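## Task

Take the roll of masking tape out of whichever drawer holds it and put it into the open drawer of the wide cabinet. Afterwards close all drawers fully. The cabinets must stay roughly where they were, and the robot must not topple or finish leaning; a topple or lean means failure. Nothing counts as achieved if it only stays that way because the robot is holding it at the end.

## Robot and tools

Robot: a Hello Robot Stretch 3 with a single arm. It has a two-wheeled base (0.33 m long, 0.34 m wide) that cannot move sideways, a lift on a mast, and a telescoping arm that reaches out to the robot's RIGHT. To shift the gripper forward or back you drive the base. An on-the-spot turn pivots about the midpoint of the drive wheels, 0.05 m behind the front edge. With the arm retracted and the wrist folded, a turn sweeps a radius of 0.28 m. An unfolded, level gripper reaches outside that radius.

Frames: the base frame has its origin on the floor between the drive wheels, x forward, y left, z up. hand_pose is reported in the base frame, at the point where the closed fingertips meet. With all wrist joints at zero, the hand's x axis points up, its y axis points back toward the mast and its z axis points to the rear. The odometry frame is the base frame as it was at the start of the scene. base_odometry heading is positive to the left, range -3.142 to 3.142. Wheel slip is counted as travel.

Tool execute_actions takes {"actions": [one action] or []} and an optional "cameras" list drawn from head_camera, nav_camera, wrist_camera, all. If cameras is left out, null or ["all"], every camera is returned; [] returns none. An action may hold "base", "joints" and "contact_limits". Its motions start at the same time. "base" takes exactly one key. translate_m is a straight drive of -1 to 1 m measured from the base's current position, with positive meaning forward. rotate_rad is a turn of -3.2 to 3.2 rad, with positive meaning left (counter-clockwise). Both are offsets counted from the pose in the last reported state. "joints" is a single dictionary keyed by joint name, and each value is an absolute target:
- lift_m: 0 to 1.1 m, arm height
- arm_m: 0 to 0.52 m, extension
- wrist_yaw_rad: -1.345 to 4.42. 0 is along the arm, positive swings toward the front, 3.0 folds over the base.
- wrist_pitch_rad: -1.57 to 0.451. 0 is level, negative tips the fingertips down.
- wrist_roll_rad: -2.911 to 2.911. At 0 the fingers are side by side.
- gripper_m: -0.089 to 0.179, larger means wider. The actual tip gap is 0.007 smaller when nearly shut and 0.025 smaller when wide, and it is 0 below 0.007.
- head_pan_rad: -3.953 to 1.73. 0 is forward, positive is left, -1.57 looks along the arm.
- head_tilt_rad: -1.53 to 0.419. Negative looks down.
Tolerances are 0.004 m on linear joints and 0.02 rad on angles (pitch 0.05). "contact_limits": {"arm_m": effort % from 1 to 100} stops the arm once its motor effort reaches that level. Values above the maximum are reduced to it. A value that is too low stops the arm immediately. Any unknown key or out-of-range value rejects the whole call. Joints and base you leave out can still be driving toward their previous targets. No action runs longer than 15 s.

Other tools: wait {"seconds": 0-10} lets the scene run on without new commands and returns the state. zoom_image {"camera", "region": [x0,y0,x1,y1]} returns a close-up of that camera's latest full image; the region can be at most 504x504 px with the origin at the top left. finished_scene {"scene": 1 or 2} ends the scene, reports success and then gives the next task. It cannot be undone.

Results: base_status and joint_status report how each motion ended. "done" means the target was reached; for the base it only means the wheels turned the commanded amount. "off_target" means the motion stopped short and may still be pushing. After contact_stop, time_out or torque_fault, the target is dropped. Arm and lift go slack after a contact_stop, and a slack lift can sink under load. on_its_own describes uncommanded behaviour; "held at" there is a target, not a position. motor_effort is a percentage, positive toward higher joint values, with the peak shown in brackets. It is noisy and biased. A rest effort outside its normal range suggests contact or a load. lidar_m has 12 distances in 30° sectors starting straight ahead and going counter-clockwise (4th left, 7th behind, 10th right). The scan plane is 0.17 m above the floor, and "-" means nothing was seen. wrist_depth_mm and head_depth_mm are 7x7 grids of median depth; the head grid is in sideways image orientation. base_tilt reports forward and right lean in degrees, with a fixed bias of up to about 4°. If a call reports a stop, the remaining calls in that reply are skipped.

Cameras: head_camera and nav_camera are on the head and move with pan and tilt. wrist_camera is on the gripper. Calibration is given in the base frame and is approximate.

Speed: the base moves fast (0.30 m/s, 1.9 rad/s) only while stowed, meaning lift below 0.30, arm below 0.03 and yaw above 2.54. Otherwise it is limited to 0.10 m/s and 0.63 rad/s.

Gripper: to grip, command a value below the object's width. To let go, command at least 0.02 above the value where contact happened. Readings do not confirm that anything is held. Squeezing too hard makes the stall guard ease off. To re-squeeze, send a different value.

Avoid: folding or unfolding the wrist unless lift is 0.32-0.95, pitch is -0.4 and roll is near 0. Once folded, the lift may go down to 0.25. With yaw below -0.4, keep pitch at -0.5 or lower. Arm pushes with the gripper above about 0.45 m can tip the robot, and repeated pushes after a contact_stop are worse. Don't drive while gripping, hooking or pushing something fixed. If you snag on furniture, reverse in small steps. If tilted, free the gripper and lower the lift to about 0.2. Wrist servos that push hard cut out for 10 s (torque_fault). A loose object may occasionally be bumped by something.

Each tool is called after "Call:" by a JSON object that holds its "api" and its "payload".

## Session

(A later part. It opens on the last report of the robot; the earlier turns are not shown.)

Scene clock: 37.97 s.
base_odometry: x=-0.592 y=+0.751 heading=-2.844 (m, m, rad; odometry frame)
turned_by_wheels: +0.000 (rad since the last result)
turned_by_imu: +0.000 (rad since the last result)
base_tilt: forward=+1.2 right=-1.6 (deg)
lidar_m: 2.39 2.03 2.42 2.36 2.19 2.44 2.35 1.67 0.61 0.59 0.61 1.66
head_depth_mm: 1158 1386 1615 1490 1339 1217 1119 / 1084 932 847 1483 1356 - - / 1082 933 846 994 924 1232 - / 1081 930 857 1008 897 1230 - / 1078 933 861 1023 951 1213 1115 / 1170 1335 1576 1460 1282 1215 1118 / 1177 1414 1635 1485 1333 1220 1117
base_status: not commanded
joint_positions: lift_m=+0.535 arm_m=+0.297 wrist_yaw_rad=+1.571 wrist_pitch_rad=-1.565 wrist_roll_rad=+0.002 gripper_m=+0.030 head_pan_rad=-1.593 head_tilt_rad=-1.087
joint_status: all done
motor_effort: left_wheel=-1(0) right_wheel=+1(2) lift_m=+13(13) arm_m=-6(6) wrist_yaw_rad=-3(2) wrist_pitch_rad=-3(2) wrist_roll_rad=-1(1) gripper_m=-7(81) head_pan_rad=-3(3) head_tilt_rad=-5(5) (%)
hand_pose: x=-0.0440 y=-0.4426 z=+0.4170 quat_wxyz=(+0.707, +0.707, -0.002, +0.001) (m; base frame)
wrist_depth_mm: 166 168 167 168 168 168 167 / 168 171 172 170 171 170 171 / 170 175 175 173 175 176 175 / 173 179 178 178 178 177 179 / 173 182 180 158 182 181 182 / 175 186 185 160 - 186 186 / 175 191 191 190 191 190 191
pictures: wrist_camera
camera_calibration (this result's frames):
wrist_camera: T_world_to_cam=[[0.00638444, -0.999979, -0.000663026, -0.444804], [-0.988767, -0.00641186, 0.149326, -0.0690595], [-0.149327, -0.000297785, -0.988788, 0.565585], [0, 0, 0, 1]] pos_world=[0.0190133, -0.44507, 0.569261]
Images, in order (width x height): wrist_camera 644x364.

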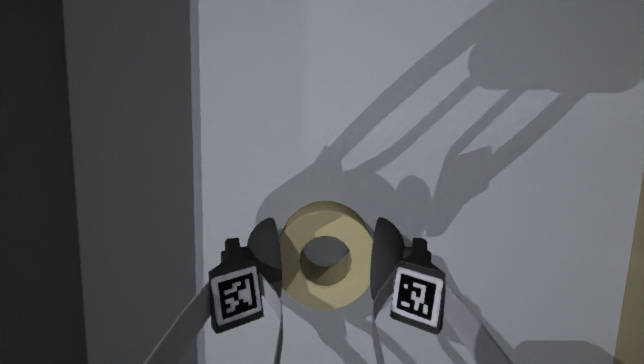

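Call:
{"api": "execute_actions", "payload": {"actions": [{"joints": {"lift_m": 0.56, "gripper_m": 0.02}}], "cameras": ["wrist_camera", "head_camera"]}}

Scene clock: 39.40 s.
base_odometry: x=-0.592 y=+0.751 heading=-2.844 (m, m, rad; odometry frame)
turned_by_wheels: +0.000 (rad since the last result)
turned_by_imu: +0.000 (rad since the last result)
base_tilt: forward=+1.1 right=-1.6 (deg)
lidar_m: 2.39 2.03 2.42 2.37 2.20 2.44 2.35 1.67 0.61 0.59 0.61 1.67
head_depth_mm: 1160 1390 1610 1486 1335 1217 1127 / 1081 930 848 1482 - - - / 1080 934 845 1000 923 1235 - / 1081 930 859 1008 903 1230 - / 1080 931 862 1025 946 1219 1117 / 1173 1331 1585 1454 1281 1217 1118 / 1174 1413 1637 1481 1335 1214 1114
base_status: not commanded
joint_positions: lift_m=+0.559 arm_m=+0.297 wrist_yaw_rad=+1.571 wrist_pitch_rad=-1.565 wrist_roll_rad=+0.002 gripper_m=+0.020 head_pan_rad=-1.593 head_tilt_rad=-1.087
joint_status: all done
motor_effort: left_wheel=-1(0) right_wheel=+2(2) lift_m=+46(48) arm_m=-6(6) wrist_yaw_rad=-3(3) wrist_pitch_rad=-3(2) wrist_roll_rad=-1(1) gripper_m=-10(56) head_pan_rad=-3(2) head_tilt_rad=-5(4) (%)
hand_pose: x=-0.0440 y=-0.4426 z=+0.4416 quat_wxyz=(+0.707, +0.707, -0.002, +0.001) (m; base frame)
wrist_depth_mm: 169 191 190 190 190 191 191 / 170 195 194 196 195 194 193 / 171 198 197 197 197 198 197 / 173 204 203 202 203 204 202 / 174 206 205 157 205 206 204 / 174 211 211 161 - 211 203 / 174 215 217 217 216 217 203
pictures: head_camera (sideways: a quarter turn clockwise sets it upright), wrist_camera
camera_calibration (this result's frames):
head_camera: T_world_to_cam=[[-0.0434288, 0.865481, -0.499055, 0.664964], [0.999057, 0.037724, -0.0215176, 0.0270604], [0.00020322, -0.499519, -0.866303, 1.08494], [0, 0, 0, 1]] pos_world=[0.00162323, -0.0345885, 1.27232]
wrist_camera: T_world_to_cam=[[0.00638444, -0.999979, -0.000663045, -0.444786], [-0.988767, -0.00641187, 0.149329, -0.0727367], [-0.14933, -0.000297787, -0.988787, 0.589919], [0, 0, 0, 1]] pos_world=[0.019013, -0.445068, 0.593871]
Images, in order (width x height): head_camera 896x504, wrist_camera 644x364.

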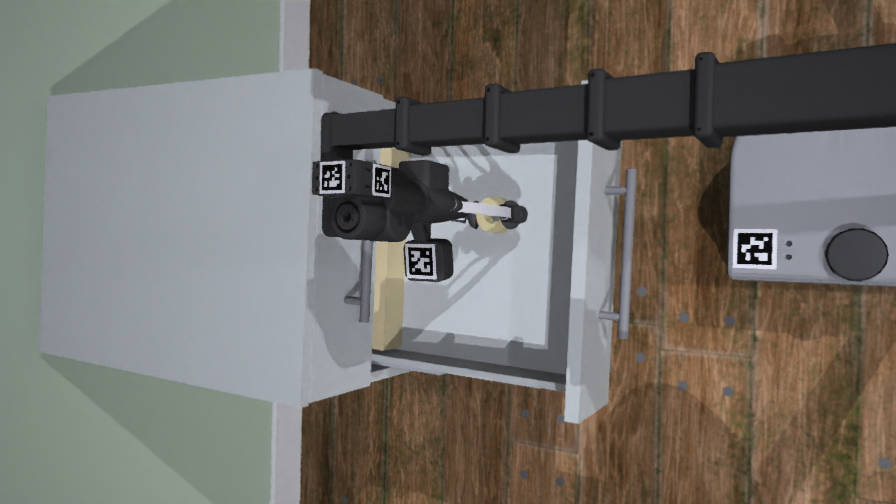

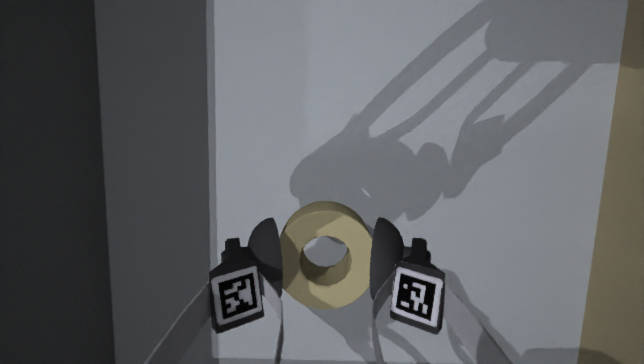

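Call:
{"api": "execute_actions", "payload": {"actions": [{"joints": {"lift_m": 0.605, "wrist_pitch_rad": -0.4}}], "cameras": ["wrist_camera", "head_camera"]}}

Scene clock: 42.90 s.
base_odometry: x=-0.592 y=+0.751 heading=-2.844 (m, m, rad; odometry frame)
turned_by_wheels: +0.000 (rad since the last result)
turned_by_imu: +0.000 (rad since the last result)
base_tilt: forward=+1.2 right=-1.6 (deg)
lidar_m: 2.39 2.02 2.42 2.37 2.19 2.44 2.35 1.67 0.61 0.59 0.61 1.67
head_depth_mm: 1161 1390 1612 1484 1340 1215 1116 / 1080 932 863 - - - - / 1083 928 861 1020 921 1231 - / 1076 933 853 1006 903 1228 - / 1081 931 854 1006 948 1215 1113 / 1174 1337 1576 1414 1279 1212 1115 / 1172 1415 1638 1479 1331 1212 1116
base_status: not commanded
joint_positions: lift_m=+0.604 arm_m=+0.297 wrist_yaw_rad=+1.571 wrist_pitch_rad=-0.423 wrist_roll_rad=+0.002 gripper_m=+0.020 head_pan_rad=-1.593 head_tilt_rad=-1.087
joint_status: all done
motor_effort: left_wheel=-2(1) right_wheel=+2(2) lift_m=+46(47) arm_m=-6(6) wrist_yaw_rad=-2(3) wrist_pitch_rad=+13(12) wrist_roll_rad=-1(1) gripper_m=-10(10) head_pan_rad=-3(3) head_tilt_rad=-5(5) (%)
hand_pose: x=+0.2024 y=-0.4424 z=+0.6159 quat_wxyz=(+0.594, +0.594, -0.384, +0.383) (m; base frame)
wrist_depth_mm: - - - - - - 847 / - - - - - - 824 / - - - - - - 833 / - - - - - - 857 / - - - 157 - - 849 / 880 882 894 161 - 887 847 / 767 763 756 764 759 757 187
pictures: head_camera (sideways: a quarter turn clockwise sets it upright), wrist_camera
camera_calibration (this result's frames):
head_camera: T_world_to_cam=[[-0.0434286, 0.865481, -0.499055, 0.664964], [0.999057, 0.0377237, -0.0215176, 0.0270604], [0.000203101, -0.499519, -0.866303, 1.08494], [0, 0, 0, 1]] pos_world=[0.00162322, -0.0345885, 1.27232]
wrist_camera: T_world_to_cam=[[0.00415955, -0.999975, 0.00574102, -0.44956], [-0.546657, -0.00708114, -0.837327, 0.662828], [0.837346, 0.000344536, -0.546673, 0.327294], [0, 0, 0, 1]] pos_world=[0.090151, -0.444968, 0.736508]
Images, in order (width x height): head_camera 896x504, wrist_camera 644x364.

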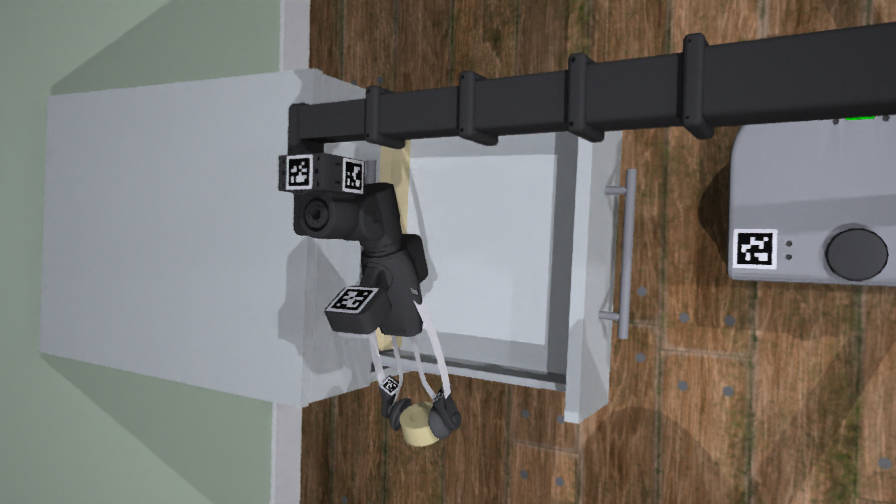

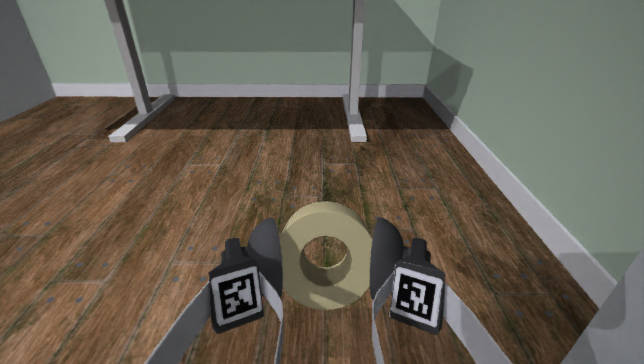

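Call:
{"api": "execute_actions", "payload": {"actions": [{"joints": {"lift_m": 0.46, "wrist_yaw_rad": 2.85, "arm_m": 0.0}}], "cameras": ["wrist_camera", "head_camera"]}}

Scene clock: 46.50 s.
base_odometry: x=-0.592 y=+0.751 heading=-2.844 (m, m, rad; odometry frame)
turned_by_wheels: +0.000 (rad since the last result)
turned_by_imu: +0.000 (rad since the last result)
base_tilt: forward=+1.2 right=-1.6 (deg)
lidar_m: 2.39 2.02 2.42 2.36 2.19 2.44 2.35 1.67 0.61 0.59 0.62 1.67
head_depth_mm: 1159 1391 1617 1488 1342 1221 1116 / 1086 930 862 1417 1285 1251 - / 1081 932 864 1024 922 - - / 1084 934 864 1025 912 - - / 1078 933 859 1022 949 1217 1114 / 1173 1329 1584 1459 1282 1218 1114 / 1176 1417 1643 1482 1337 1214 1116
base_status: not commanded
joint_positions: lift_m=+0.461 arm_m=+0.003 wrist_yaw_rad=+2.848 wrist_pitch_rad=-0.421 wrist_roll_rad=+0.002 gripper_m=+0.020 head_pan_rad=-1.593 head_tilt_rad=-1.087
joint_status: all done
joint sent to its limit — the command would take arm_m past its lower limit, so that joint was sent only as far as its limit.
motor_effort: left_wheel=-1(0) right_wheel=+2(2) lift_m=+13(42) arm_m=-6(6) wrist_yaw_rad=+1(4) wrist_pitch_rad=+12(13) wrist_roll_rad=-1(1) gripper_m=-10(10) head_pan_rad=-3(3) head_tilt_rad=-5(5) (%)
hand_pose: x=+0.0435 y=+0.0663 z=+0.4726 quat_wxyz=(+0.248, +0.706, +0.045, +0.662) (m; base frame)
wrist_depth_mm: - - - - - - - / - - - - - - - / - - - - - - - / - - - - - - - / 842 878 891 157 905 851 886 / 726 - 757 161 - 723 717 / 608 - 611 616 589 624 625
pictures: head_camera (sideways: a quarter turn clockwise sets it upright), wrist_camera
camera_calibration (this result's frames):
head_camera: T_world_to_cam=[[-0.0434285, 0.865484, -0.49905, 0.664957], [0.999057, 0.0377237, -0.0215173, 0.02706], [0.000203146, -0.499514, -0.866306, 1.08494], [0, 0, 0, 1]] pos_world=[0.00162322, -0.0345883, 1.27232]
wrist_camera: T_world_to_cam=[[0.958359, -0.285509, 0.00574742, -0.0282545], [-0.151168, -0.524289, -0.838015, 0.476957], [0.242275, 0.802251, -0.545616, 0.354019], [0, 0, 0, 1]] pos_world=[0.0134086, -0.0420157, 0.593018]
Images, in order (width x height): head_camera 896x504, wrist_camera 644x364.

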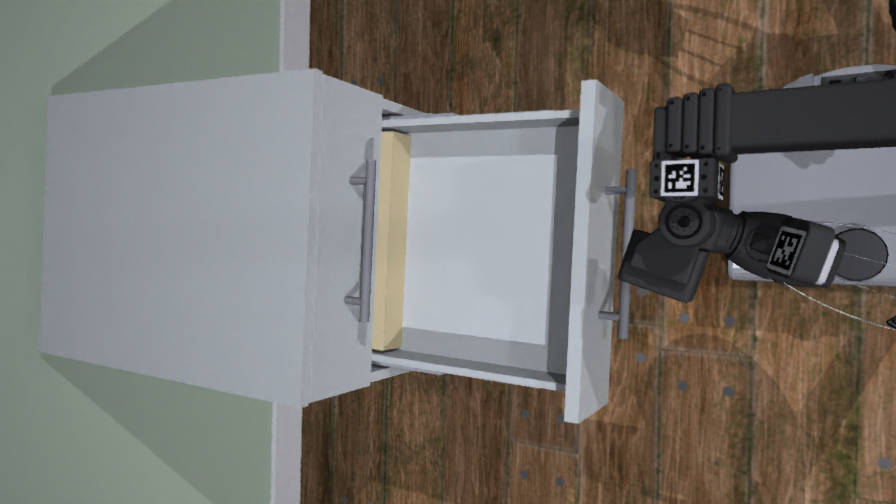

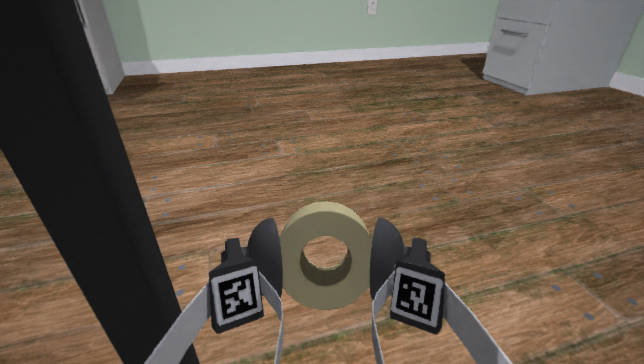

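Call:
{"api": "execute_actions", "payload": {"actions": [{"joints": {"lift_m": 0.295, "wrist_yaw_rad": 2.25}}], "cameras": ["head_camera"]}}

Scene clock: 49.23 s.
base_odometry: x=-0.592 y=+0.751 heading=-2.844 (m, m, rad; odometry frame)
turned_by_wheels: +0.000 (rad since the last result)
turned_by_imu: +0.000 (rad since the last result)
base_tilt: forward=+1.2 right=-1.6 (deg)
lidar_m: 2.38 2.02 2.42 2.36 2.20 2.44 2.36 1.67 0.61 0.59 0.61 1.67
head_depth_mm: 1157 1388 1610 1487 1337 1218 1121 / 1083 932 863 1413 1287 1230 - / 1083 933 862 1019 924 1245 - / 1083 929 863 1026 899 1240 - / 1082 930 864 1021 950 1218 1115 / 1169 1336 1578 1455 1283 1214 1113 / 1176 1414 1640 1484 1333 1212 1116
base_status: not commanded
joint_positions: lift_m=+0.296 arm_m=+0.003 wrist_yaw_rad=+2.252 wrist_pitch_rad=-0.421 wrist_roll_rad=+0.002 gripper_m=+0.020 head_pan_rad=-1.593 head_tilt_rad=-1.087
joint_status: all done
motor_effort: left_wheel=-1(1) right_wheel=+2(2) lift_m=+13(12) arm_m=-6(6) wrist_yaw_rad=-4(5) wrist_pitch_rad=+12(12) wrist_roll_rad=-1(1) gripper_m=-10(10) head_pan_rad=-3(3) head_tilt_rad=-4(4) (%)
hand_pose: x=+0.1527 y=-0.0070 z=+0.3077 quat_wxyz=(+0.431, +0.688, -0.164, +0.560) (m; base frame)
wrist_depth_mm: - - - - - - - / - - - - - - - / - - - - - - - / 782 789 774 784 772 777 773 / 611 622 636 157 649 628 631 / 521 524 537 160 - 526 531 / 448 444 435 450 431 449 460
pictures: head_camera (sideways: a quarter turn clockwise sets it upright)
camera_calibration (this result's frames):
head_camera: T_world_to_cam=[[-0.0434285, 0.865484, -0.49905, 0.664957], [0.999057, 0.0377237, -0.0215173, 0.02706], [0.000203149, -0.499514, -0.866306, 1.08494], [0, 0, 0, 1]] pos_world=[0.00162322, -0.0345883, 1.27232]
Images, in order (width x height): head_camera 896x504.

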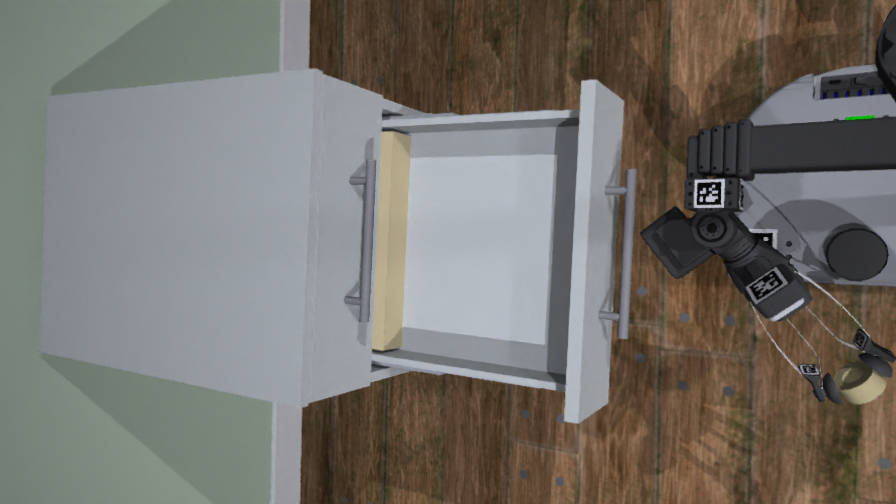

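Call:
{"api": "execute_actions", "payload": {"actions": [{"joints": {"arm_m": 0.335}, "contact_limits": {"arm_m": 22}}], "cameras": ["head_camera"]}}

Scene clock: 54.03 s.
base_odometry: x=-0.592 y=+0.751 heading=-2.843 (m, m, rad; odometry frame)
turned_by_wheels: +0.000 (rad since the last result)
turned_by_imu: -0.001 (rad since the last result)
base_tilt: forward=+1.1 right=-1.6 (deg)
lidar_m: 2.39 2.02 2.42 2.37 2.19 2.44 2.35 1.67 0.61 0.59 0.62 1.67
head_depth_mm: 1160 1389 1613 1484 1338 1218 1118 / 1083 929 862 1439 1337 1223 - / 1077 927 860 1083 1336 1229 - / 1078 931 862 1071 1320 1230 - / 1079 929 864 1161 1331 1214 1119 / 1175 1329 978 1456 1334 1215 1115 / 1177 1414 1634 1480 1330 1211 1115
base_status: not commanded
joint_positions: lift_m=+0.296 arm_m=+0.324 wrist_yaw_rad=+2.249 wrist_pitch_rad=-0.421 wrist_roll_rad=+0.002 gripper_m=+0.020 head_pan_rad=-1.593 head_tilt_rad=-1.088
joint_status: arm_m contact_stop (moved +0.321 of +0.332)
on_its_own: arm_m is slack since a contact_stop, until your next command for it (your +0.335 is given up)
motor_effort: left_wheel=-1(4) right_wheel=+1(9) lift_m=+14(14) arm_m=+0(28) wrist_yaw_rad=+0(2) wrist_pitch_rad=+12(12) wrist_roll_rad=-1(1) gripper_m=-10(10) head_pan_rad=-3(3) head_tilt_rad=-4(5) (%)
contact_limits: arm_m 22 (drawing in: default 30, maximum 50; extending or still: default 42, maximum 68)
hand_pose: x=+0.1531 y=-0.3289 z=+0.3076 quat_wxyz=(+0.432, +0.688, -0.165, +0.559) (m; base frame)
wrist_depth_mm: - - - - - - - / - - - - - - - / - - - - - - - / 775 785 792 769 798 802 791 / 626 619 649 158 659 623 623 / 526 527 528 160 - 519 515 / 463 449 439 452 441 448 451
pictures: head_camera (sideways: a quarter turn clockwise sets it upright)
camera_calibration (this result's frames):
head_camera: T_world_to_cam=[[-0.0432849, 0.866207, -0.497807, 0.663337], [0.999063, 0.0376076, -0.0214308, 0.0269473], [0.000157866, -0.498268, -0.867023, 1.08587], [0, 0, 0, 1]] pos_world=[0.00161909, -0.0345451, 1.27227]
Images, in order (width x height): head_camera 896x504.

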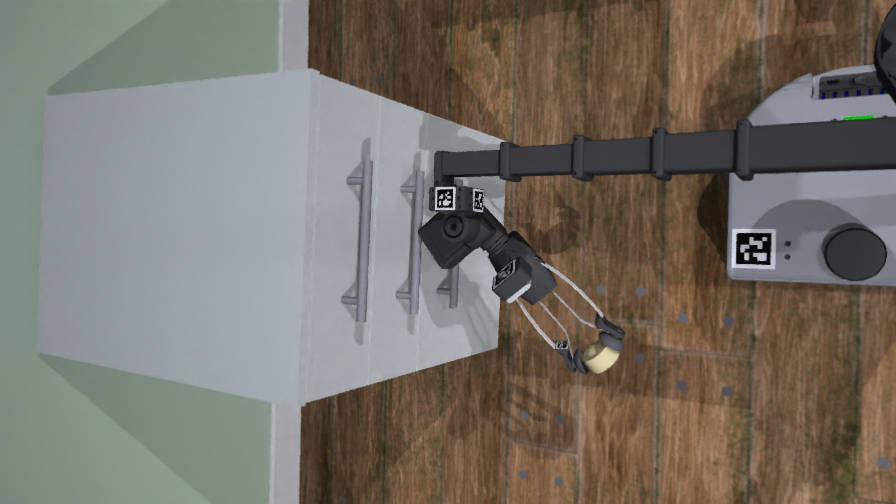

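Call:
{"api": "zoom_image", "payload": {"camera": "head_camera", "region": [290, 60, 530, 420]}}

Call:
{"api": "zoom_image", "payload": {"camera": "head_camera", "region": [330, 280, 510, 410]}}

Region (290, 60, 530, 420) of head_camera's 896x504 image, scaled by 1.400, with more detail than that image has.

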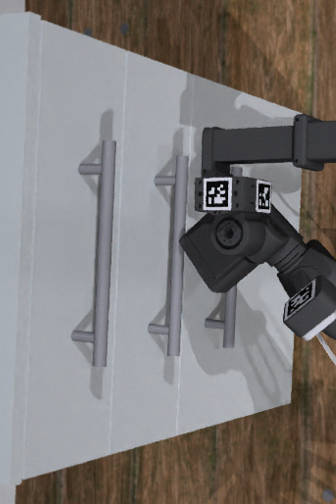

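Region (330, 280, 510, 410) of head_camera's 896x504 image, scaled by 2.800, with more detail than that image has.

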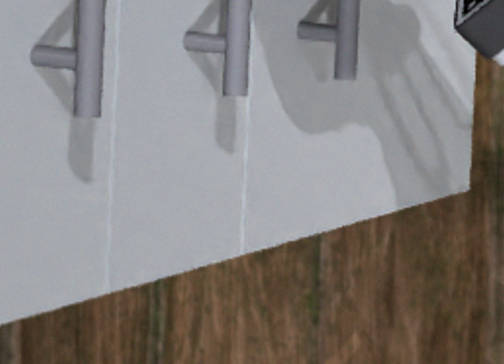

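Call:
{"api": "execute_actions", "payload": {"actions": [{"base": {"rotate_rad": 2.2}, "joints": {"arm_m": 0.0, "wrist_yaw_rad": 2.85, "head_pan_rad": 0.0, "head_tilt_rad": -0.6}}], "cameras": ["head_camera", "nav_camera"]}}

Scene clock: 59.10 s.
base_odometry: x=-0.592 y=+0.751 heading=-0.644 (m, m, rad; odometry frame)
turned_by_wheels: +2.200 (rad since the last result)
turned_by_imu: +2.183 (rad since the last result)
base_tilt: forward=+1.1 right=-1.6 (deg)
lidar_m: 2.24 2.39 2.35 1.54 0.60 0.59 1.25 1.83 2.03 2.23 2.61 2.19
head_depth_mm: 2304 2029 2112 2370 1891 1535 1291 / 2453 2159 2000 2465 1886 1519 1283 / 2606 2321 2121 2427 1869 1516 1284 / 2821 2963 2294 2426 1875 1518 1273 / 3020 3280 3253 2406 1865 1518 1272 / 2743 2993 3160 2400 1847 1500 1274 / 2513 2711 2895 2383 1836 1501 1268
base_status: done
joint_positions: lift_m=+0.296 arm_m=+0.003 wrist_yaw_rad=+2.848 wrist_pitch_rad=-0.421 wrist_roll_rad=+0.002 gripper_m=+0.020 head_pan_rad=-0.007 head_tilt_rad=-0.605
joint_status: all done
joint sent to its limit — the command would take arm_m past its lower limit, so that joint was sent only as far as its limit.
motor_effort: left_wheel=-1(9) right_wheel=+2(9) lift_m=+14(14) arm_m=-6(6) wrist_yaw_rad=+1(4) wrist_pitch_rad=+12(12) wrist_roll_rad=+0(1) gripper_m=-10(10) head_pan_rad=+4(43) head_tilt_rad=+2(21) (%)
hand_pose: x=+0.0435 y=+0.0664 z=+0.3076 quat_wxyz=(+0.248, +0.706, +0.045, +0.662) (m; base frame)
wrist_depth_mm: - - - - - - - / - - - - - - - / - - - - - - - / - 781 792 770 783 777 779 / 620 644 641 158 674 636 643 / 530 - 542 160 - 521 530 / 441 - - 447 434 442 453
pictures: head_camera (sideways: a quarter turn clockwise sets it upright), nav_camera (sideways: a quarter turn counterclockwise sets it upright)
camera_calibration (this result's frames):
head_camera: T_world_to_cam=[[-0.535548, -0.0591291, -0.842432, 1.11543], [-0.0363916, 0.998235, -0.0469299, 0.0664825], [0.84372, 0.00552422, -0.536754, 0.651202], [0, 0, 0, 1]] pos_world=[0.050354, -0.00400804, 1.29233]
nav_camera: T_world_to_cam=[[0.548967, 0.025585, 0.835453, -1.04641], [-0.00890607, -0.999296, 0.0364546, 0.0113391], [0.835797, -0.027453, -0.548352, 0.66503], [0, 0, 0, 1]] pos_world=[0.0187167, 0.0563606, 1.23849]
Images, in order (width x height): head_camera 896x504, nav_camera 672x504.

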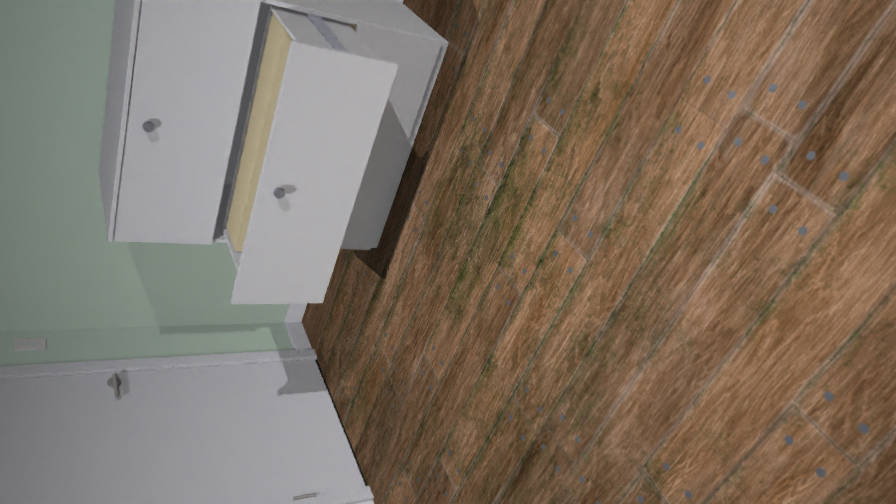

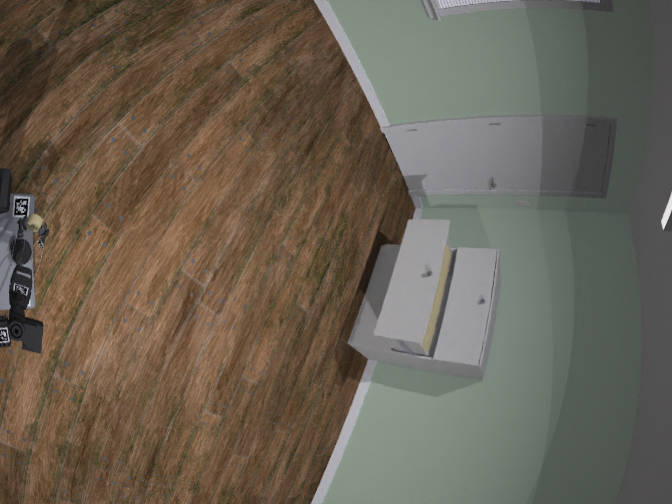

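Call:
{"api": "execute_actions", "payload": {"actions": [{"base": {"translate_m": 1.0}, "joints": {"head_pan_rad": -0.15, "head_tilt_rad": -0.75}}], "cameras": ["head_camera", "nav_camera"]}}

Scene clock: 64.27 s.
base_odometry: x=+0.208 y=+0.151 heading=-0.644 (m, m, rad; odometry frame)
turned_by_wheels: +0.000 (rad since the last result)
turned_by_imu: +0.007 (rad since the last result)
base_tilt: forward=+1.1 right=-1.6 (deg)
lidar_m: 1.38 1.80 1.78 1.90 2.01 1.45 1.51 2.90 2.36 2.29 1.79 1.30
head_depth_mm: 1238 1219 1320 1118 1611 1397 1204 / 1225 1282 1362 1189 1641 1386 1204 / 1276 1359 1397 1274 1649 1385 1205 / 1327 1434 1294 1374 1635 1380 1196 / 1411 1549 1328 1820 1630 1377 1193 / 1999 2297 1403 1934 1626 1377 1192 / 2109 2314 2428 1992 1624 1374 1193
base_status: done
joint_positions: lift_m=+0.296 arm_m=+0.003 wrist_yaw_rad=+2.849 wrist_pitch_rad=-0.421 wrist_roll_rad=+0.002 gripper_m=+0.020 head_pan_rad=-0.143 head_tilt_rad=-0.741
joint_status: all done
motor_effort: left_wheel=-1(11) right_wheel=+2(8) lift_m=+14(14) arm_m=-6(6) wrist_yaw_rad=+1(1) wrist_pitch_rad=+12(12) wrist_roll_rad=-1(1) gripper_m=-10(10) head_pan_rad=-3(18) head_tilt_rad=-3(13) (%)
hand_pose: x=+0.0435 y=+0.0664 z=+0.3076 quat_wxyz=(+0.247, +0.706, +0.045, +0.662) (m; base frame)
wrist_depth_mm: - - - - - - - / - - - - - - - / - - - - - - - / - 777 744 790 789 778 789 / 604 627 648 157 657 626 637 / 519 - 541 160 - 534 526 / 442 - - 452 441 452 445
pictures: head_camera (sideways: a quarter turn clockwise sets it upright), nav_camera (sideways: a quarter turn counterclockwise sets it upright)
camera_calibration (this result's frames):
head_camera: T_world_to_cam=[[-0.646788, 0.0296328, -0.762094, 1.01138], [0.093431, 0.994797, -0.0406138, 0.0574599], [0.756925, -0.0974717, -0.646192, 0.794103], [0, 0, 0, 1]] pos_world=[0.0477023, -0.00972832, 1.28624]
nav_camera: T_world_to_cam=[[0.654472, -0.064534, 0.753327, -0.939997], [-0.139446, -0.989561, 0.0363761, 0.012244], [0.743116, -0.128855, -0.65664, 0.806467], [0, 0, 0, 1]] pos_world=[0.0176113, 0.0553721, 1.23724]
Images, in order (width x height): head_camera 896x504, nav_camera 672x504.

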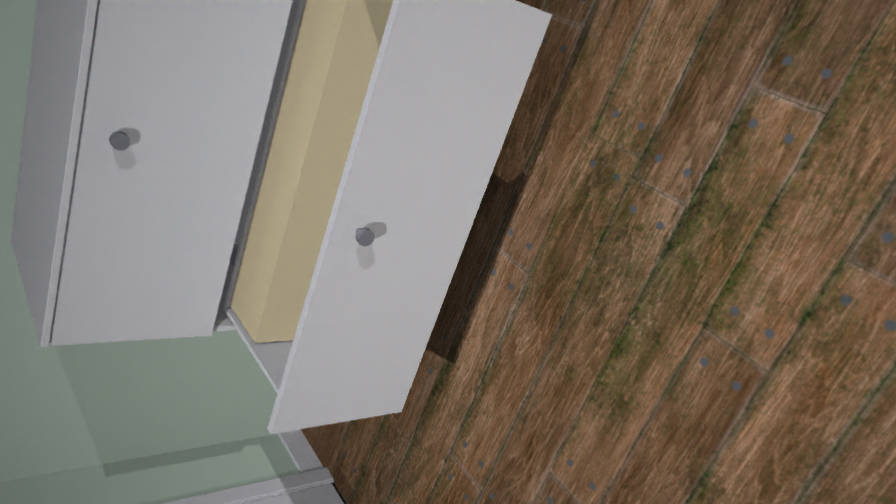

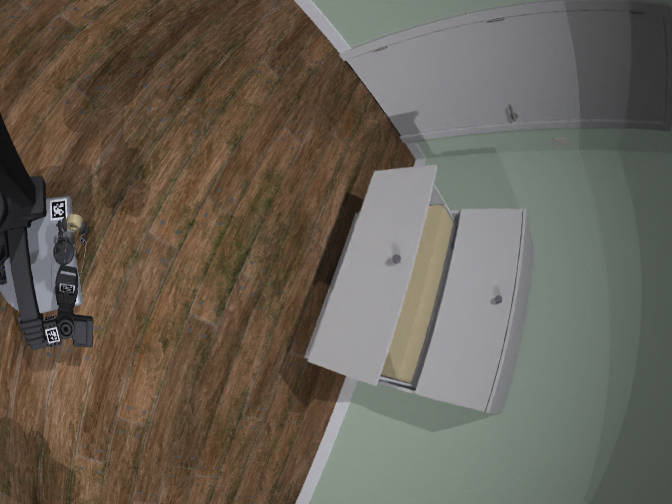

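Call:
{"api": "execute_actions", "payload": {"actions": [{"base": {"translate_m": 0.78}, "joints": {"head_pan_rad": -0.6, "head_tilt_rad": -1.0}}], "cameras": ["head_camera", "nav_camera"]}}

Scene clock: 69.47 s.
base_odometry: x=+0.831 y=-0.317 heading=-0.644 (m, m, rad; odometry frame)
turned_by_wheels: +0.000 (rad since the last result)
turned_by_imu: +0.006 (rad since the last result)
base_tilt: forward=+1.2 right=-1.6 (deg)
lidar_m: 0.70 1.33 1.30 1.43 2.11 2.28 2.19 3.07 2.73 1.47 0.67 0.66
head_depth_mm: 585 688 831 888 741 1212 1129 / 589 692 840 898 754 1210 1145 / 592 695 865 909 759 1209 1138 / 596 701 863 918 729 1206 1126 / 599 705 864 926 743 1207 1124 / 603 710 861 935 756 1223 1121 / 607 715 860 945 768 1227 1120
base_status: done
joint_positions: lift_m=+0.296 arm_m=+0.003 wrist_yaw_rad=+2.849 wrist_pitch_rad=-0.421 wrist_roll_rad=+0.002 gripper_m=+0.020 head_pan_rad=-0.593 head_tilt_rad=-0.988
joint_status: all done
motor_effort: left_wheel=-2(11) right_wheel=+2(7) lift_m=+14(14) arm_m=-6(6) wrist_yaw_rad=+1(1) wrist_pitch_rad=+12(12) wrist_roll_rad=-1(1) gripper_m=-10(10) head_pan_rad=-3(31) head_tilt_rad=-4(18) (%)
hand_pose: x=+0.0435 y=+0.0664 z=+0.3076 quat_wxyz=(+0.247, +0.706, +0.045, +0.662) (m; base frame)
wrist_depth_mm: - - - - - - - / - - - - - - - / - - - - - - - / - 785 787 799 789 777 812 / 605 616 651 158 643 646 637 / 519 - 538 161 - 522 520 / 445 - - 450 443 445 450
pictures: head_camera (sideways: a quarter turn clockwise sets it upright), nav_camera (sideways: a quarter turn counterclockwise sets it upright)
camera_calibration (this result's frames):
head_camera: T_world_to_cam=[[-0.707567, 0.40134, -0.581615, 0.776568], [0.51009, 0.859687, -0.0273304, 0.0376139], [0.489038, -0.316014, -0.813005, 1.01267], [0, 0, 0, 1]] pos_world=[0.0350511, -0.0239848, 1.276]
nav_camera: T_world_to_cam=[[0.697204, -0.434696, 0.570041, -0.701426], [-0.548935, -0.835152, 0.0345277, 0.0171597], [0.461061, -0.336988, -0.820891, 1.02179], [0, 0, 0, 1]] pos_world=[0.0273504, 0.0537535, 1.23802]
Images, in order (width x height): head_camera 896x504, nav_camera 672x504.

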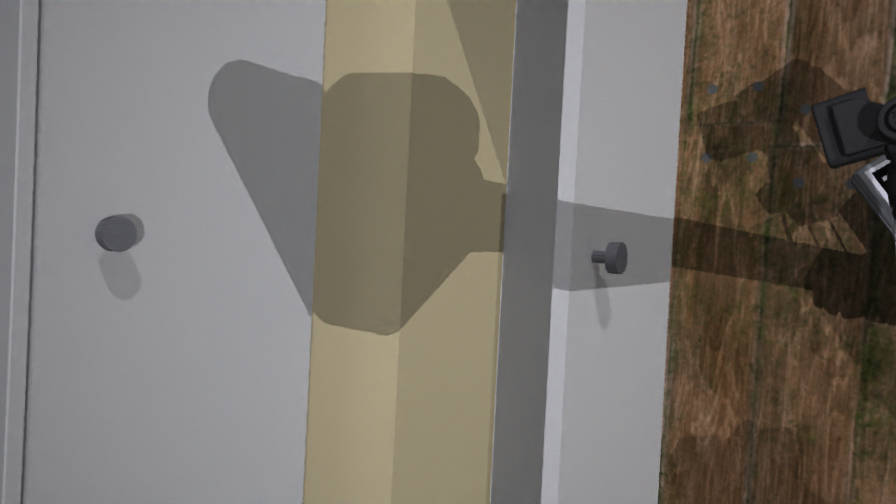

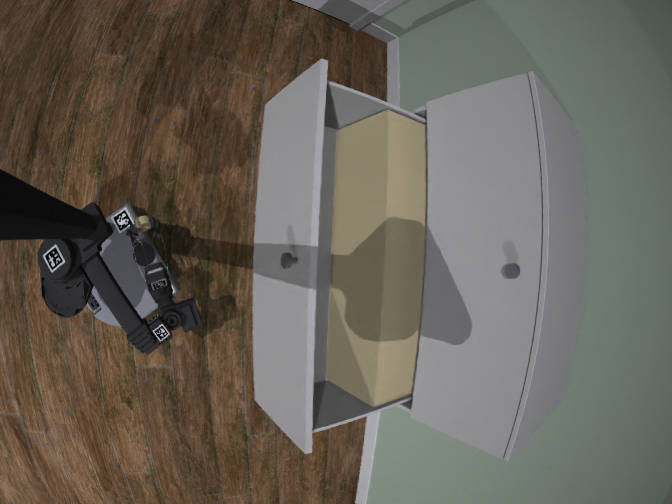

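Call:
{"api": "execute_actions", "payload": {"actions": [{"base": {"rotate_rad": 0.99}, "joints": {"lift_m": 0.56, "wrist_yaw_rad": 2.1, "head_pan_rad": -1.55, "head_tilt_rad": -1.05}}], "cameras": ["head_camera", "nav_camera"]}}

Scene clock: 74.57 s.
base_odometry: x=+0.831 y=-0.317 heading=+0.346 (m, m, rad; odometry frame)
turned_by_wheels: +0.990 (rad since the last result)
turned_by_imu: +0.983 (rad since the last result)
base_tilt: forward=+1.1 right=-1.6 (deg)
lidar_m: 1.30 1.40 1.96 2.61 2.27 3.05 2.73 1.56 0.68 0.66 0.69 1.35
head_depth_mm: 602 711 844 948 743 1229 1118 / 608 719 845 967 761 1287 - / 600 727 861 985 733 - - / 618 736 857 1004 717 1247 - / 626 744 867 1010 773 1244 1102 / 632 752 874 1001 795 1227 1117 / 639 761 891 1013 817 1226 1110
base_status: done
joint_positions: lift_m=+0.559 arm_m=+0.003 wrist_yaw_rad=+2.102 wrist_pitch_rad=-0.421 wrist_roll_rad=+0.002 gripper_m=+0.020 head_pan_rad=-1.543 head_tilt_rad=-1.037
joint_status: all done
motor_effort: left_wheel=-1(11) right_wheel=+2(8) lift_m=+46(48) arm_m=-6(6) wrist_yaw_rad=-4(3) wrist_pitch_rad=+12(12) wrist_roll_rad=-1(1) gripper_m=-10(10) head_pan_rad=-3(42) head_tilt_rad=-4(10) (%)
hand_pose: x=+0.1719 y=-0.0346 z=+0.5714 quat_wxyz=(+0.472, +0.674, -0.215, +0.526) (m; base frame)
wrist_depth_mm: - - - - - - 906 / - - - - - - 929 / - - - - - - - / - - - - - - - / - - - 158 - - - / 837 828 879 160 - 854 834 / 705 728 698 724 696 733 740
pictures: head_camera (sideways: a quarter turn clockwise sets it upright), nav_camera (sideways: a quarter turn counterclockwise sets it upright)
camera_calibration (this result's frames):
head_camera: T_world_to_cam=[[-0.0861843, 0.836483, -0.541173, 0.720091], [0.995927, 0.0867831, -0.0244665, 0.0309201], [0.0264989, -0.541077, -0.840555, 1.05131], [0, 0, 0, 1]] pos_world=[0.00340784, -0.0361872, 1.27413]
nav_camera: T_world_to_cam=[[0.0530117, -0.84689, 0.52912, -0.644187], [-0.99857, -0.0413227, 0.0339056, 0.0207146], [-0.00684964, -0.530161, -0.84787, 1.05971], [0, 0, 0, 1]] pos_world=[0.0620931, 0.0171176, 1.23865]
Images, in order (width x height): head_camera 896x504, nav_camera 672x504.

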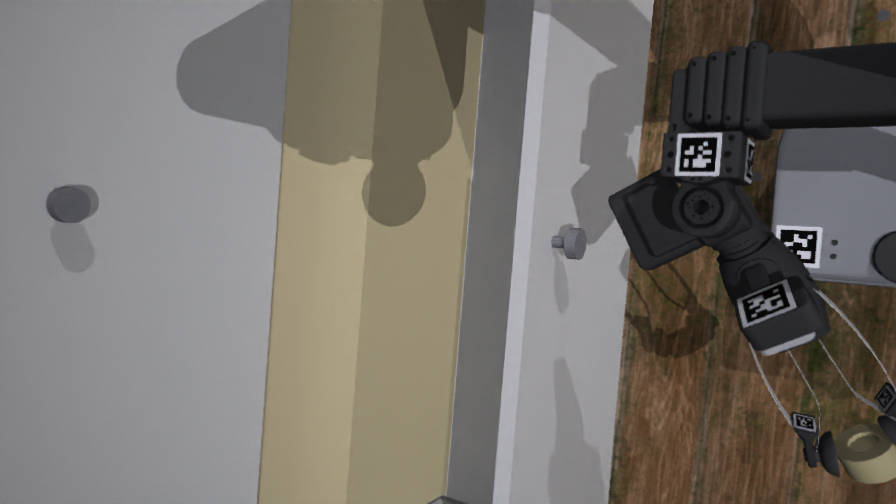

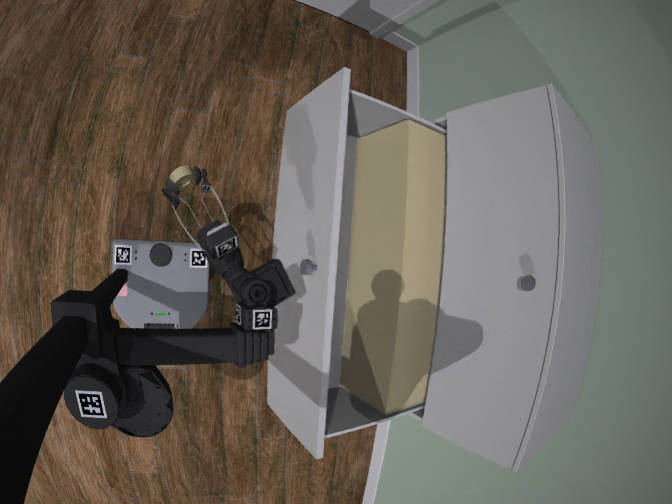

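Call:
{"api": "execute_actions", "payload": {"actions": [{"joints": {"lift_m": 0.64, "wrist_yaw_rad": 1.57, "wrist_pitch_rad": 0.0, "arm_m": 0.31}}], "cameras": ["head_camera", "wrist_camera"]}}

Scene clock: 78.47 s.
base_odometry: x=+0.831 y=-0.317 heading=+0.346 (m, m, rad; odometry frame)
turned_by_wheels: +0.000 (rad since the last result)
turned_by_imu: +0.000 (rad since the last result)
base_tilt: forward=+1.1 right=-1.6 (deg)
lidar_m: 1.30 1.39 1.97 2.61 2.26 3.07 2.73 1.56 0.68 0.66 0.69 1.35
head_depth_mm: 603 711 844 944 717 1227 - / 608 718 827 971 765 1229 - / 601 726 836 989 739 1229 - / 619 735 878 1006 748 1223 - / 624 741 874 1008 775 1228 1118 / 631 753 881 997 797 1225 1121 / 638 762 888 1019 818 1220 1116
base_status: not commanded
joint_positions: lift_m=+0.639 arm_m=+0.310 wrist_yaw_rad=+1.570 wrist_pitch_rad=-0.024 wrist_roll_rad=+0.002 gripper_m=+0.020 head_pan_rad=-1.543 head_tilt_rad=-1.037
joint_status: all done
motor_effort: left_wheel=-1(2) right_wheel=+2(2) lift_m=+46(48) arm_m=+6(4) wrist_yaw_rad=-2(5) wrist_pitch_rad=+14(15) wrist_roll_rad=-1(1) gripper_m=-10(11) head_pan_rad=-3(3) head_tilt_rad=-4(4) (%)
hand_pose: x=+0.2342 y=-0.4547 z=+0.7477 quat_wxyz=(+0.506, +0.506, -0.494, +0.493) (m; base frame)
wrist_depth_mm: - - - - - - 256 / - - - - - - 255 / - - - - - - 255 / - - - - - - 257 / - - - 157 - - 257 / - - 307 161 - 363 280 / - 217 376 382 375 284 283
pictures: head_camera (sideways: a quarter turn clockwise sets it upright), wrist_camera
camera_calibration (this result's frames):
head_camera: T_world_to_cam=[[-0.0860457, 0.836502, -0.541166, 0.72008], [0.995941, 0.0866182, -0.024466, 0.0309193], [0.0264089, -0.541074, -0.84056, 1.05132], [0, 0, 0, 1]] pos_world=[0.00340183, -0.0361865, 1.27413]
wrist_camera: T_world_to_cam=[[0.00130028, -0.999976, 0.00685954, -0.462887], [-0.179023, -0.0069815, -0.98382, 0.813923], [0.983844, 0.0000512231, -0.179028, 0.0633862], [0, 0, 0, 1]] pos_world=[0.0839506, -0.457197, 0.815277]
Images, in order (width x height): head_camera 896x504, wrist_camera 644x364.

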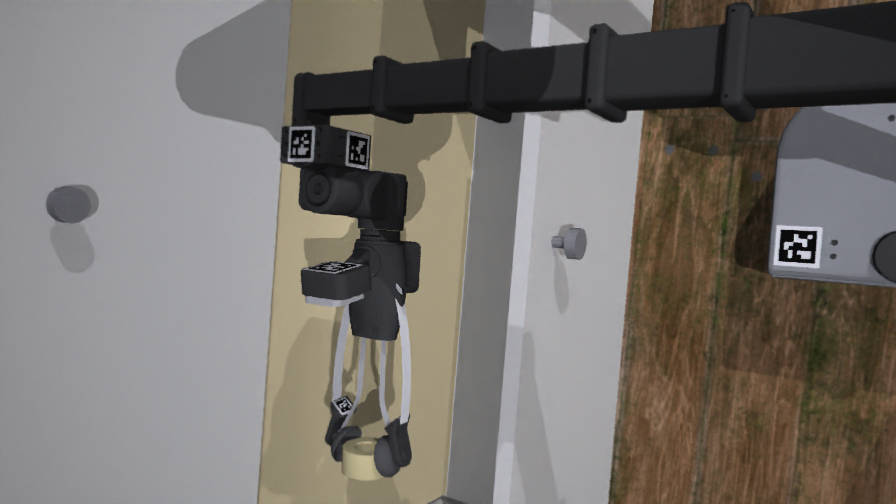

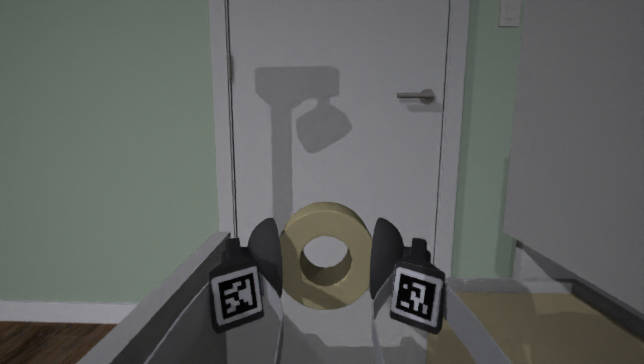

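Call:
{"api": "execute_actions", "payload": {"actions": [{"joints": {"lift_m": 0.565, "wrist_pitch_rad": -1.57}}], "cameras": ["head_camera", "wrist_camera", "nav_camera"]}}

Scene clock: 80.23 s.
base_odometry: x=+0.831 y=-0.317 heading=+0.346 (m, m, rad; odometry frame)
turned_by_wheels: +0.000 (rad since the last result)
turned_by_imu: +0.000 (rad since the last result)
base_tilt: forward=+1.2 right=-1.6 (deg)
lidar_m: 1.30 1.40 1.96 2.61 2.26 3.04 2.72 1.56 0.68 0.66 0.69 1.35
head_depth_mm: 603 711 843 950 738 1215 1124 / 607 719 861 972 - - - / 601 728 877 - 738 1229 - / 618 734 857 1005 747 1233 - / 624 745 865 1006 776 1228 1118 / 631 752 873 998 795 1230 1116 / 637 761 893 1012 818 1222 1117
base_status: not commanded
joint_positions: lift_m=+0.566 arm_m=+0.310 wrist_yaw_rad=+1.570 wrist_pitch_rad=-1.564 wrist_roll_rad=+0.002 gripper_m=+0.020 head_pan_rad=-1.543 head_tilt_rad=-1.037
joint_status: all done
motor_effort: left_wheel=-2(1) right_wheel=+2(2) lift_m=+13(41) arm_m=+6(6) wrist_yaw_rad=-2(1) wrist_pitch_rad=-3(14) wrist_roll_rad=-1(1) gripper_m=-10(10) head_pan_rad=-3(3) head_tilt_rad=-4(4) (%)
hand_pose: x=-0.0438 y=-0.4548 z=+0.4480 quat_wxyz=(+0.707, +0.707, -0.003, +0.001) (m; base frame)
wrist_depth_mm: 146 200 201 200 201 200 140 / 147 203 206 205 205 203 140 / 147 204 209 209 210 208 140 / 147 206 213 215 211 206 139 / 149 207 217 157 217 207 138 / 148 208 223 160 - 206 138 / 148 194 230 227 229 191 138
pictures: head_camera (sideways: a quarter turn clockwise sets it upright), nav_camera (sideways: a quarter turn counterclockwise sets it upright), wrist_camera
camera_calibration (this result's frames):
head_camera: T_world_to_cam=[[-0.0860458, 0.836502, -0.541166, 0.720081], [0.995941, 0.0866183, -0.024466, 0.0309193], [0.026409, -0.541074, -0.84056, 1.05132], [0, 0, 0, 1]] pos_world=[0.00340183, -0.0361865, 1.27413]
nav_camera: T_world_to_cam=[[0.0528715, -0.846903, 0.529112, -0.644177], [-0.998577, -0.0411576, 0.0339055, 0.0207148], [-0.00693769, -0.530152, -0.847874, 1.05972], [0, 0, 0, 1]] pos_world=[0.0620959, 0.0171089, 1.23865]
wrist_camera: T_world_to_cam=[[0.00575246, -0.999983, -0.000658412, -0.456996], [-0.988883, -0.00578644, 0.148586, -0.0729606], [-0.148587, -0.000203641, -0.988899, 0.596353], [0, 0, 0, 1]] pos_world=[0.0190896, -0.457289, 0.600273]
Images, in order (width x height): head_camera 896x504, nav_camera 672x504, wrist_camera 644x364.

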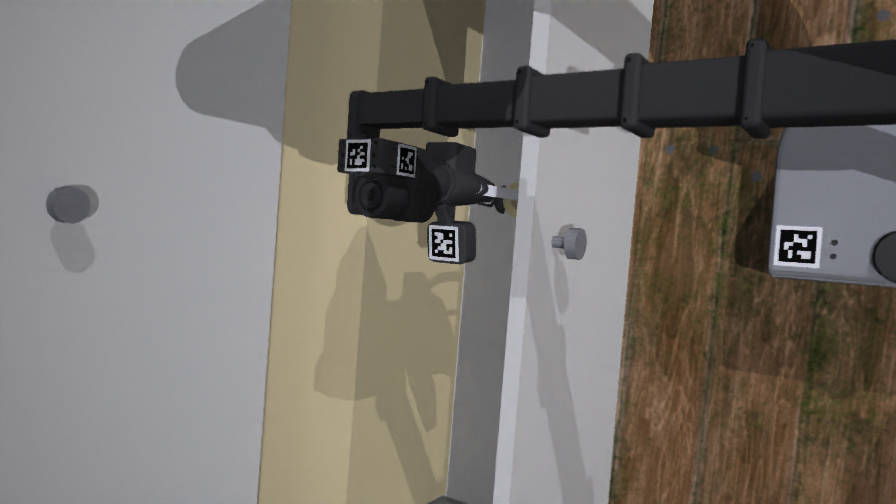

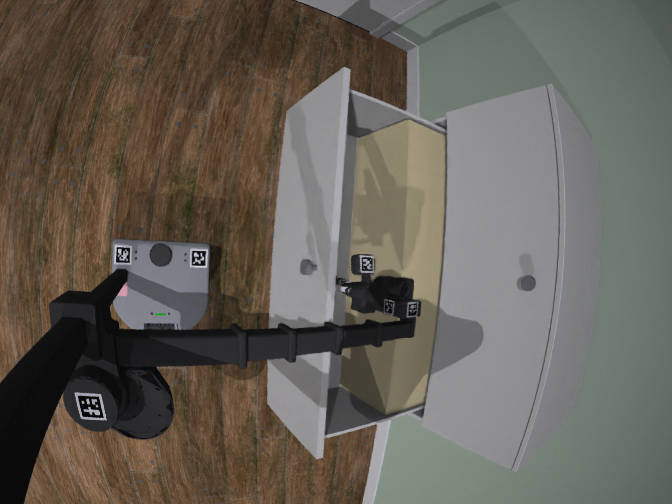

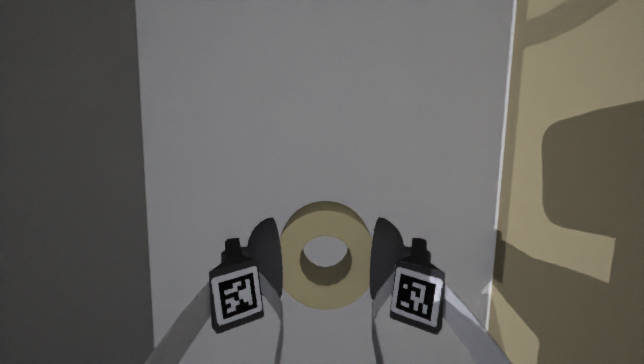

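Call:
{"api": "execute_actions", "payload": {"actions": [{"joints": {"lift_m": 0.533}}], "cameras": ["wrist_camera", "head_camera"]}}

Scene clock: 82.97 s.
base_odometry: x=+0.831 y=-0.317 heading=+0.346 (m, m, rad; odometry frame)
turned_by_wheels: +0.000 (rad since the last result)
turned_by_imu: +0.000 (rad since the last result)
base_tilt: forward=+1.2 right=-1.5 (deg)
lidar_m: 1.30 1.40 1.96 2.61 2.26 3.05 2.72 1.56 0.68 0.66 0.69 1.35
head_depth_mm: 602 711 844 951 740 1216 1120 / 607 719 854 932 786 - - / 601 727 872 - 739 1230 - / 619 734 857 963 746 1229 - / 626 743 865 1008 773 1225 1118 / 631 751 872 994 799 1229 1123 / 636 763 892 1012 816 1224 1116
base_status: not commanded
joint_positions: lift_m=+0.534 arm_m=+0.310 wrist_yaw_rad=+1.570 wrist_pitch_rad=-1.565 wrist_roll_rad=+0.002 gripper_m=+0.020 head_pan_rad=-1.543 head_tilt_rad=-1.037
joint_status: all done
motor_effort: left_wheel=-2(2) right_wheel=+2(2) lift_m=+13(14) arm_m=+6(6) wrist_yaw_rad=-2(2) wrist_pitch_rad=-3(3) wrist_roll_rad=-1(1) gripper_m=-10(10) head_pan_rad=-3(3) head_tilt_rad=-4(4) (%)
hand_pose: x=-0.0439 y=-0.4548 z=+0.4160 quat_wxyz=(+0.707, +0.707, -0.003, +0.001) (m; base frame)
wrist_depth_mm: 147 170 171 172 171 171 141 / 146 174 173 174 175 175 140 / 147 178 179 178 178 177 140 / 148 180 182 182 181 182 139 / 148 185 184 157 184 184 139 / 148 188 189 161 - 189 138 / 148 191 194 194 195 191 138
pictures: head_camera (sideways: a quarter turn clockwise sets it upright), wrist_camera
camera_calibration (this result's frames):
head_camera: T_world_to_cam=[[-0.0860458, 0.836502, -0.541166, 0.720081], [0.995941, 0.0866183, -0.024466, 0.0309193], [0.026409, -0.541074, -0.84056, 1.05132], [0, 0, 0, 1]] pos_world=[0.00340183, -0.0361865, 1.27413]
wrist_camera: T_world_to_cam=[[0.00575173, -0.999983, -0.000660595, -0.457016], [-0.988829, -0.00578596, 0.148939, -0.0684418], [-0.14894, -0.00020344, -0.988846, 0.564664], [0, 0, 0, 1]] pos_world=[0.0190524, -0.45729, 0.568257]
Images, in order (width x height): head_camera 896x504, wrist_camera 644x364.

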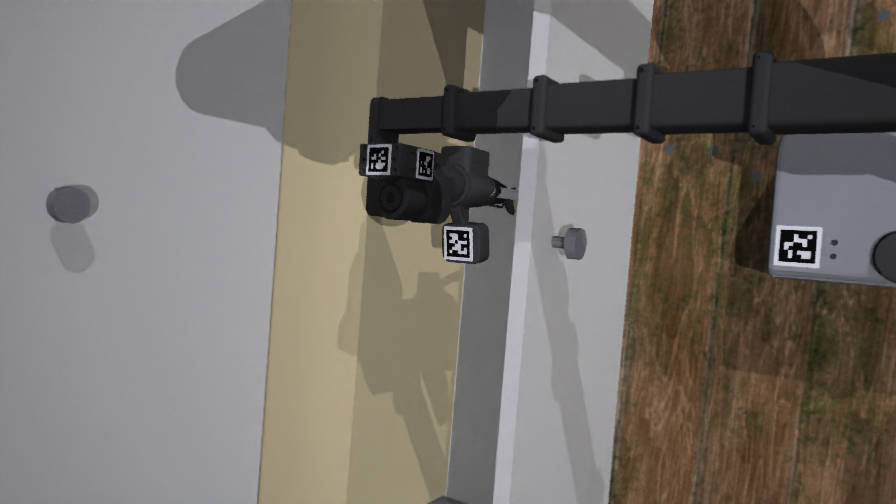

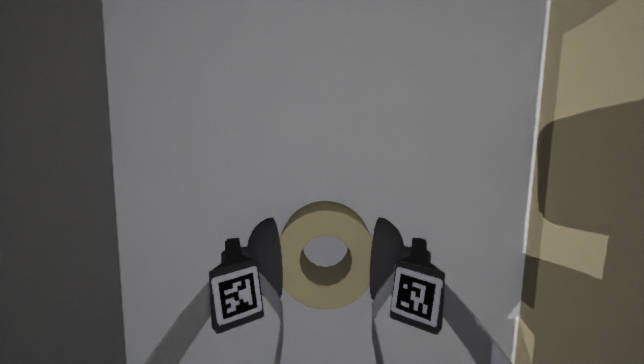

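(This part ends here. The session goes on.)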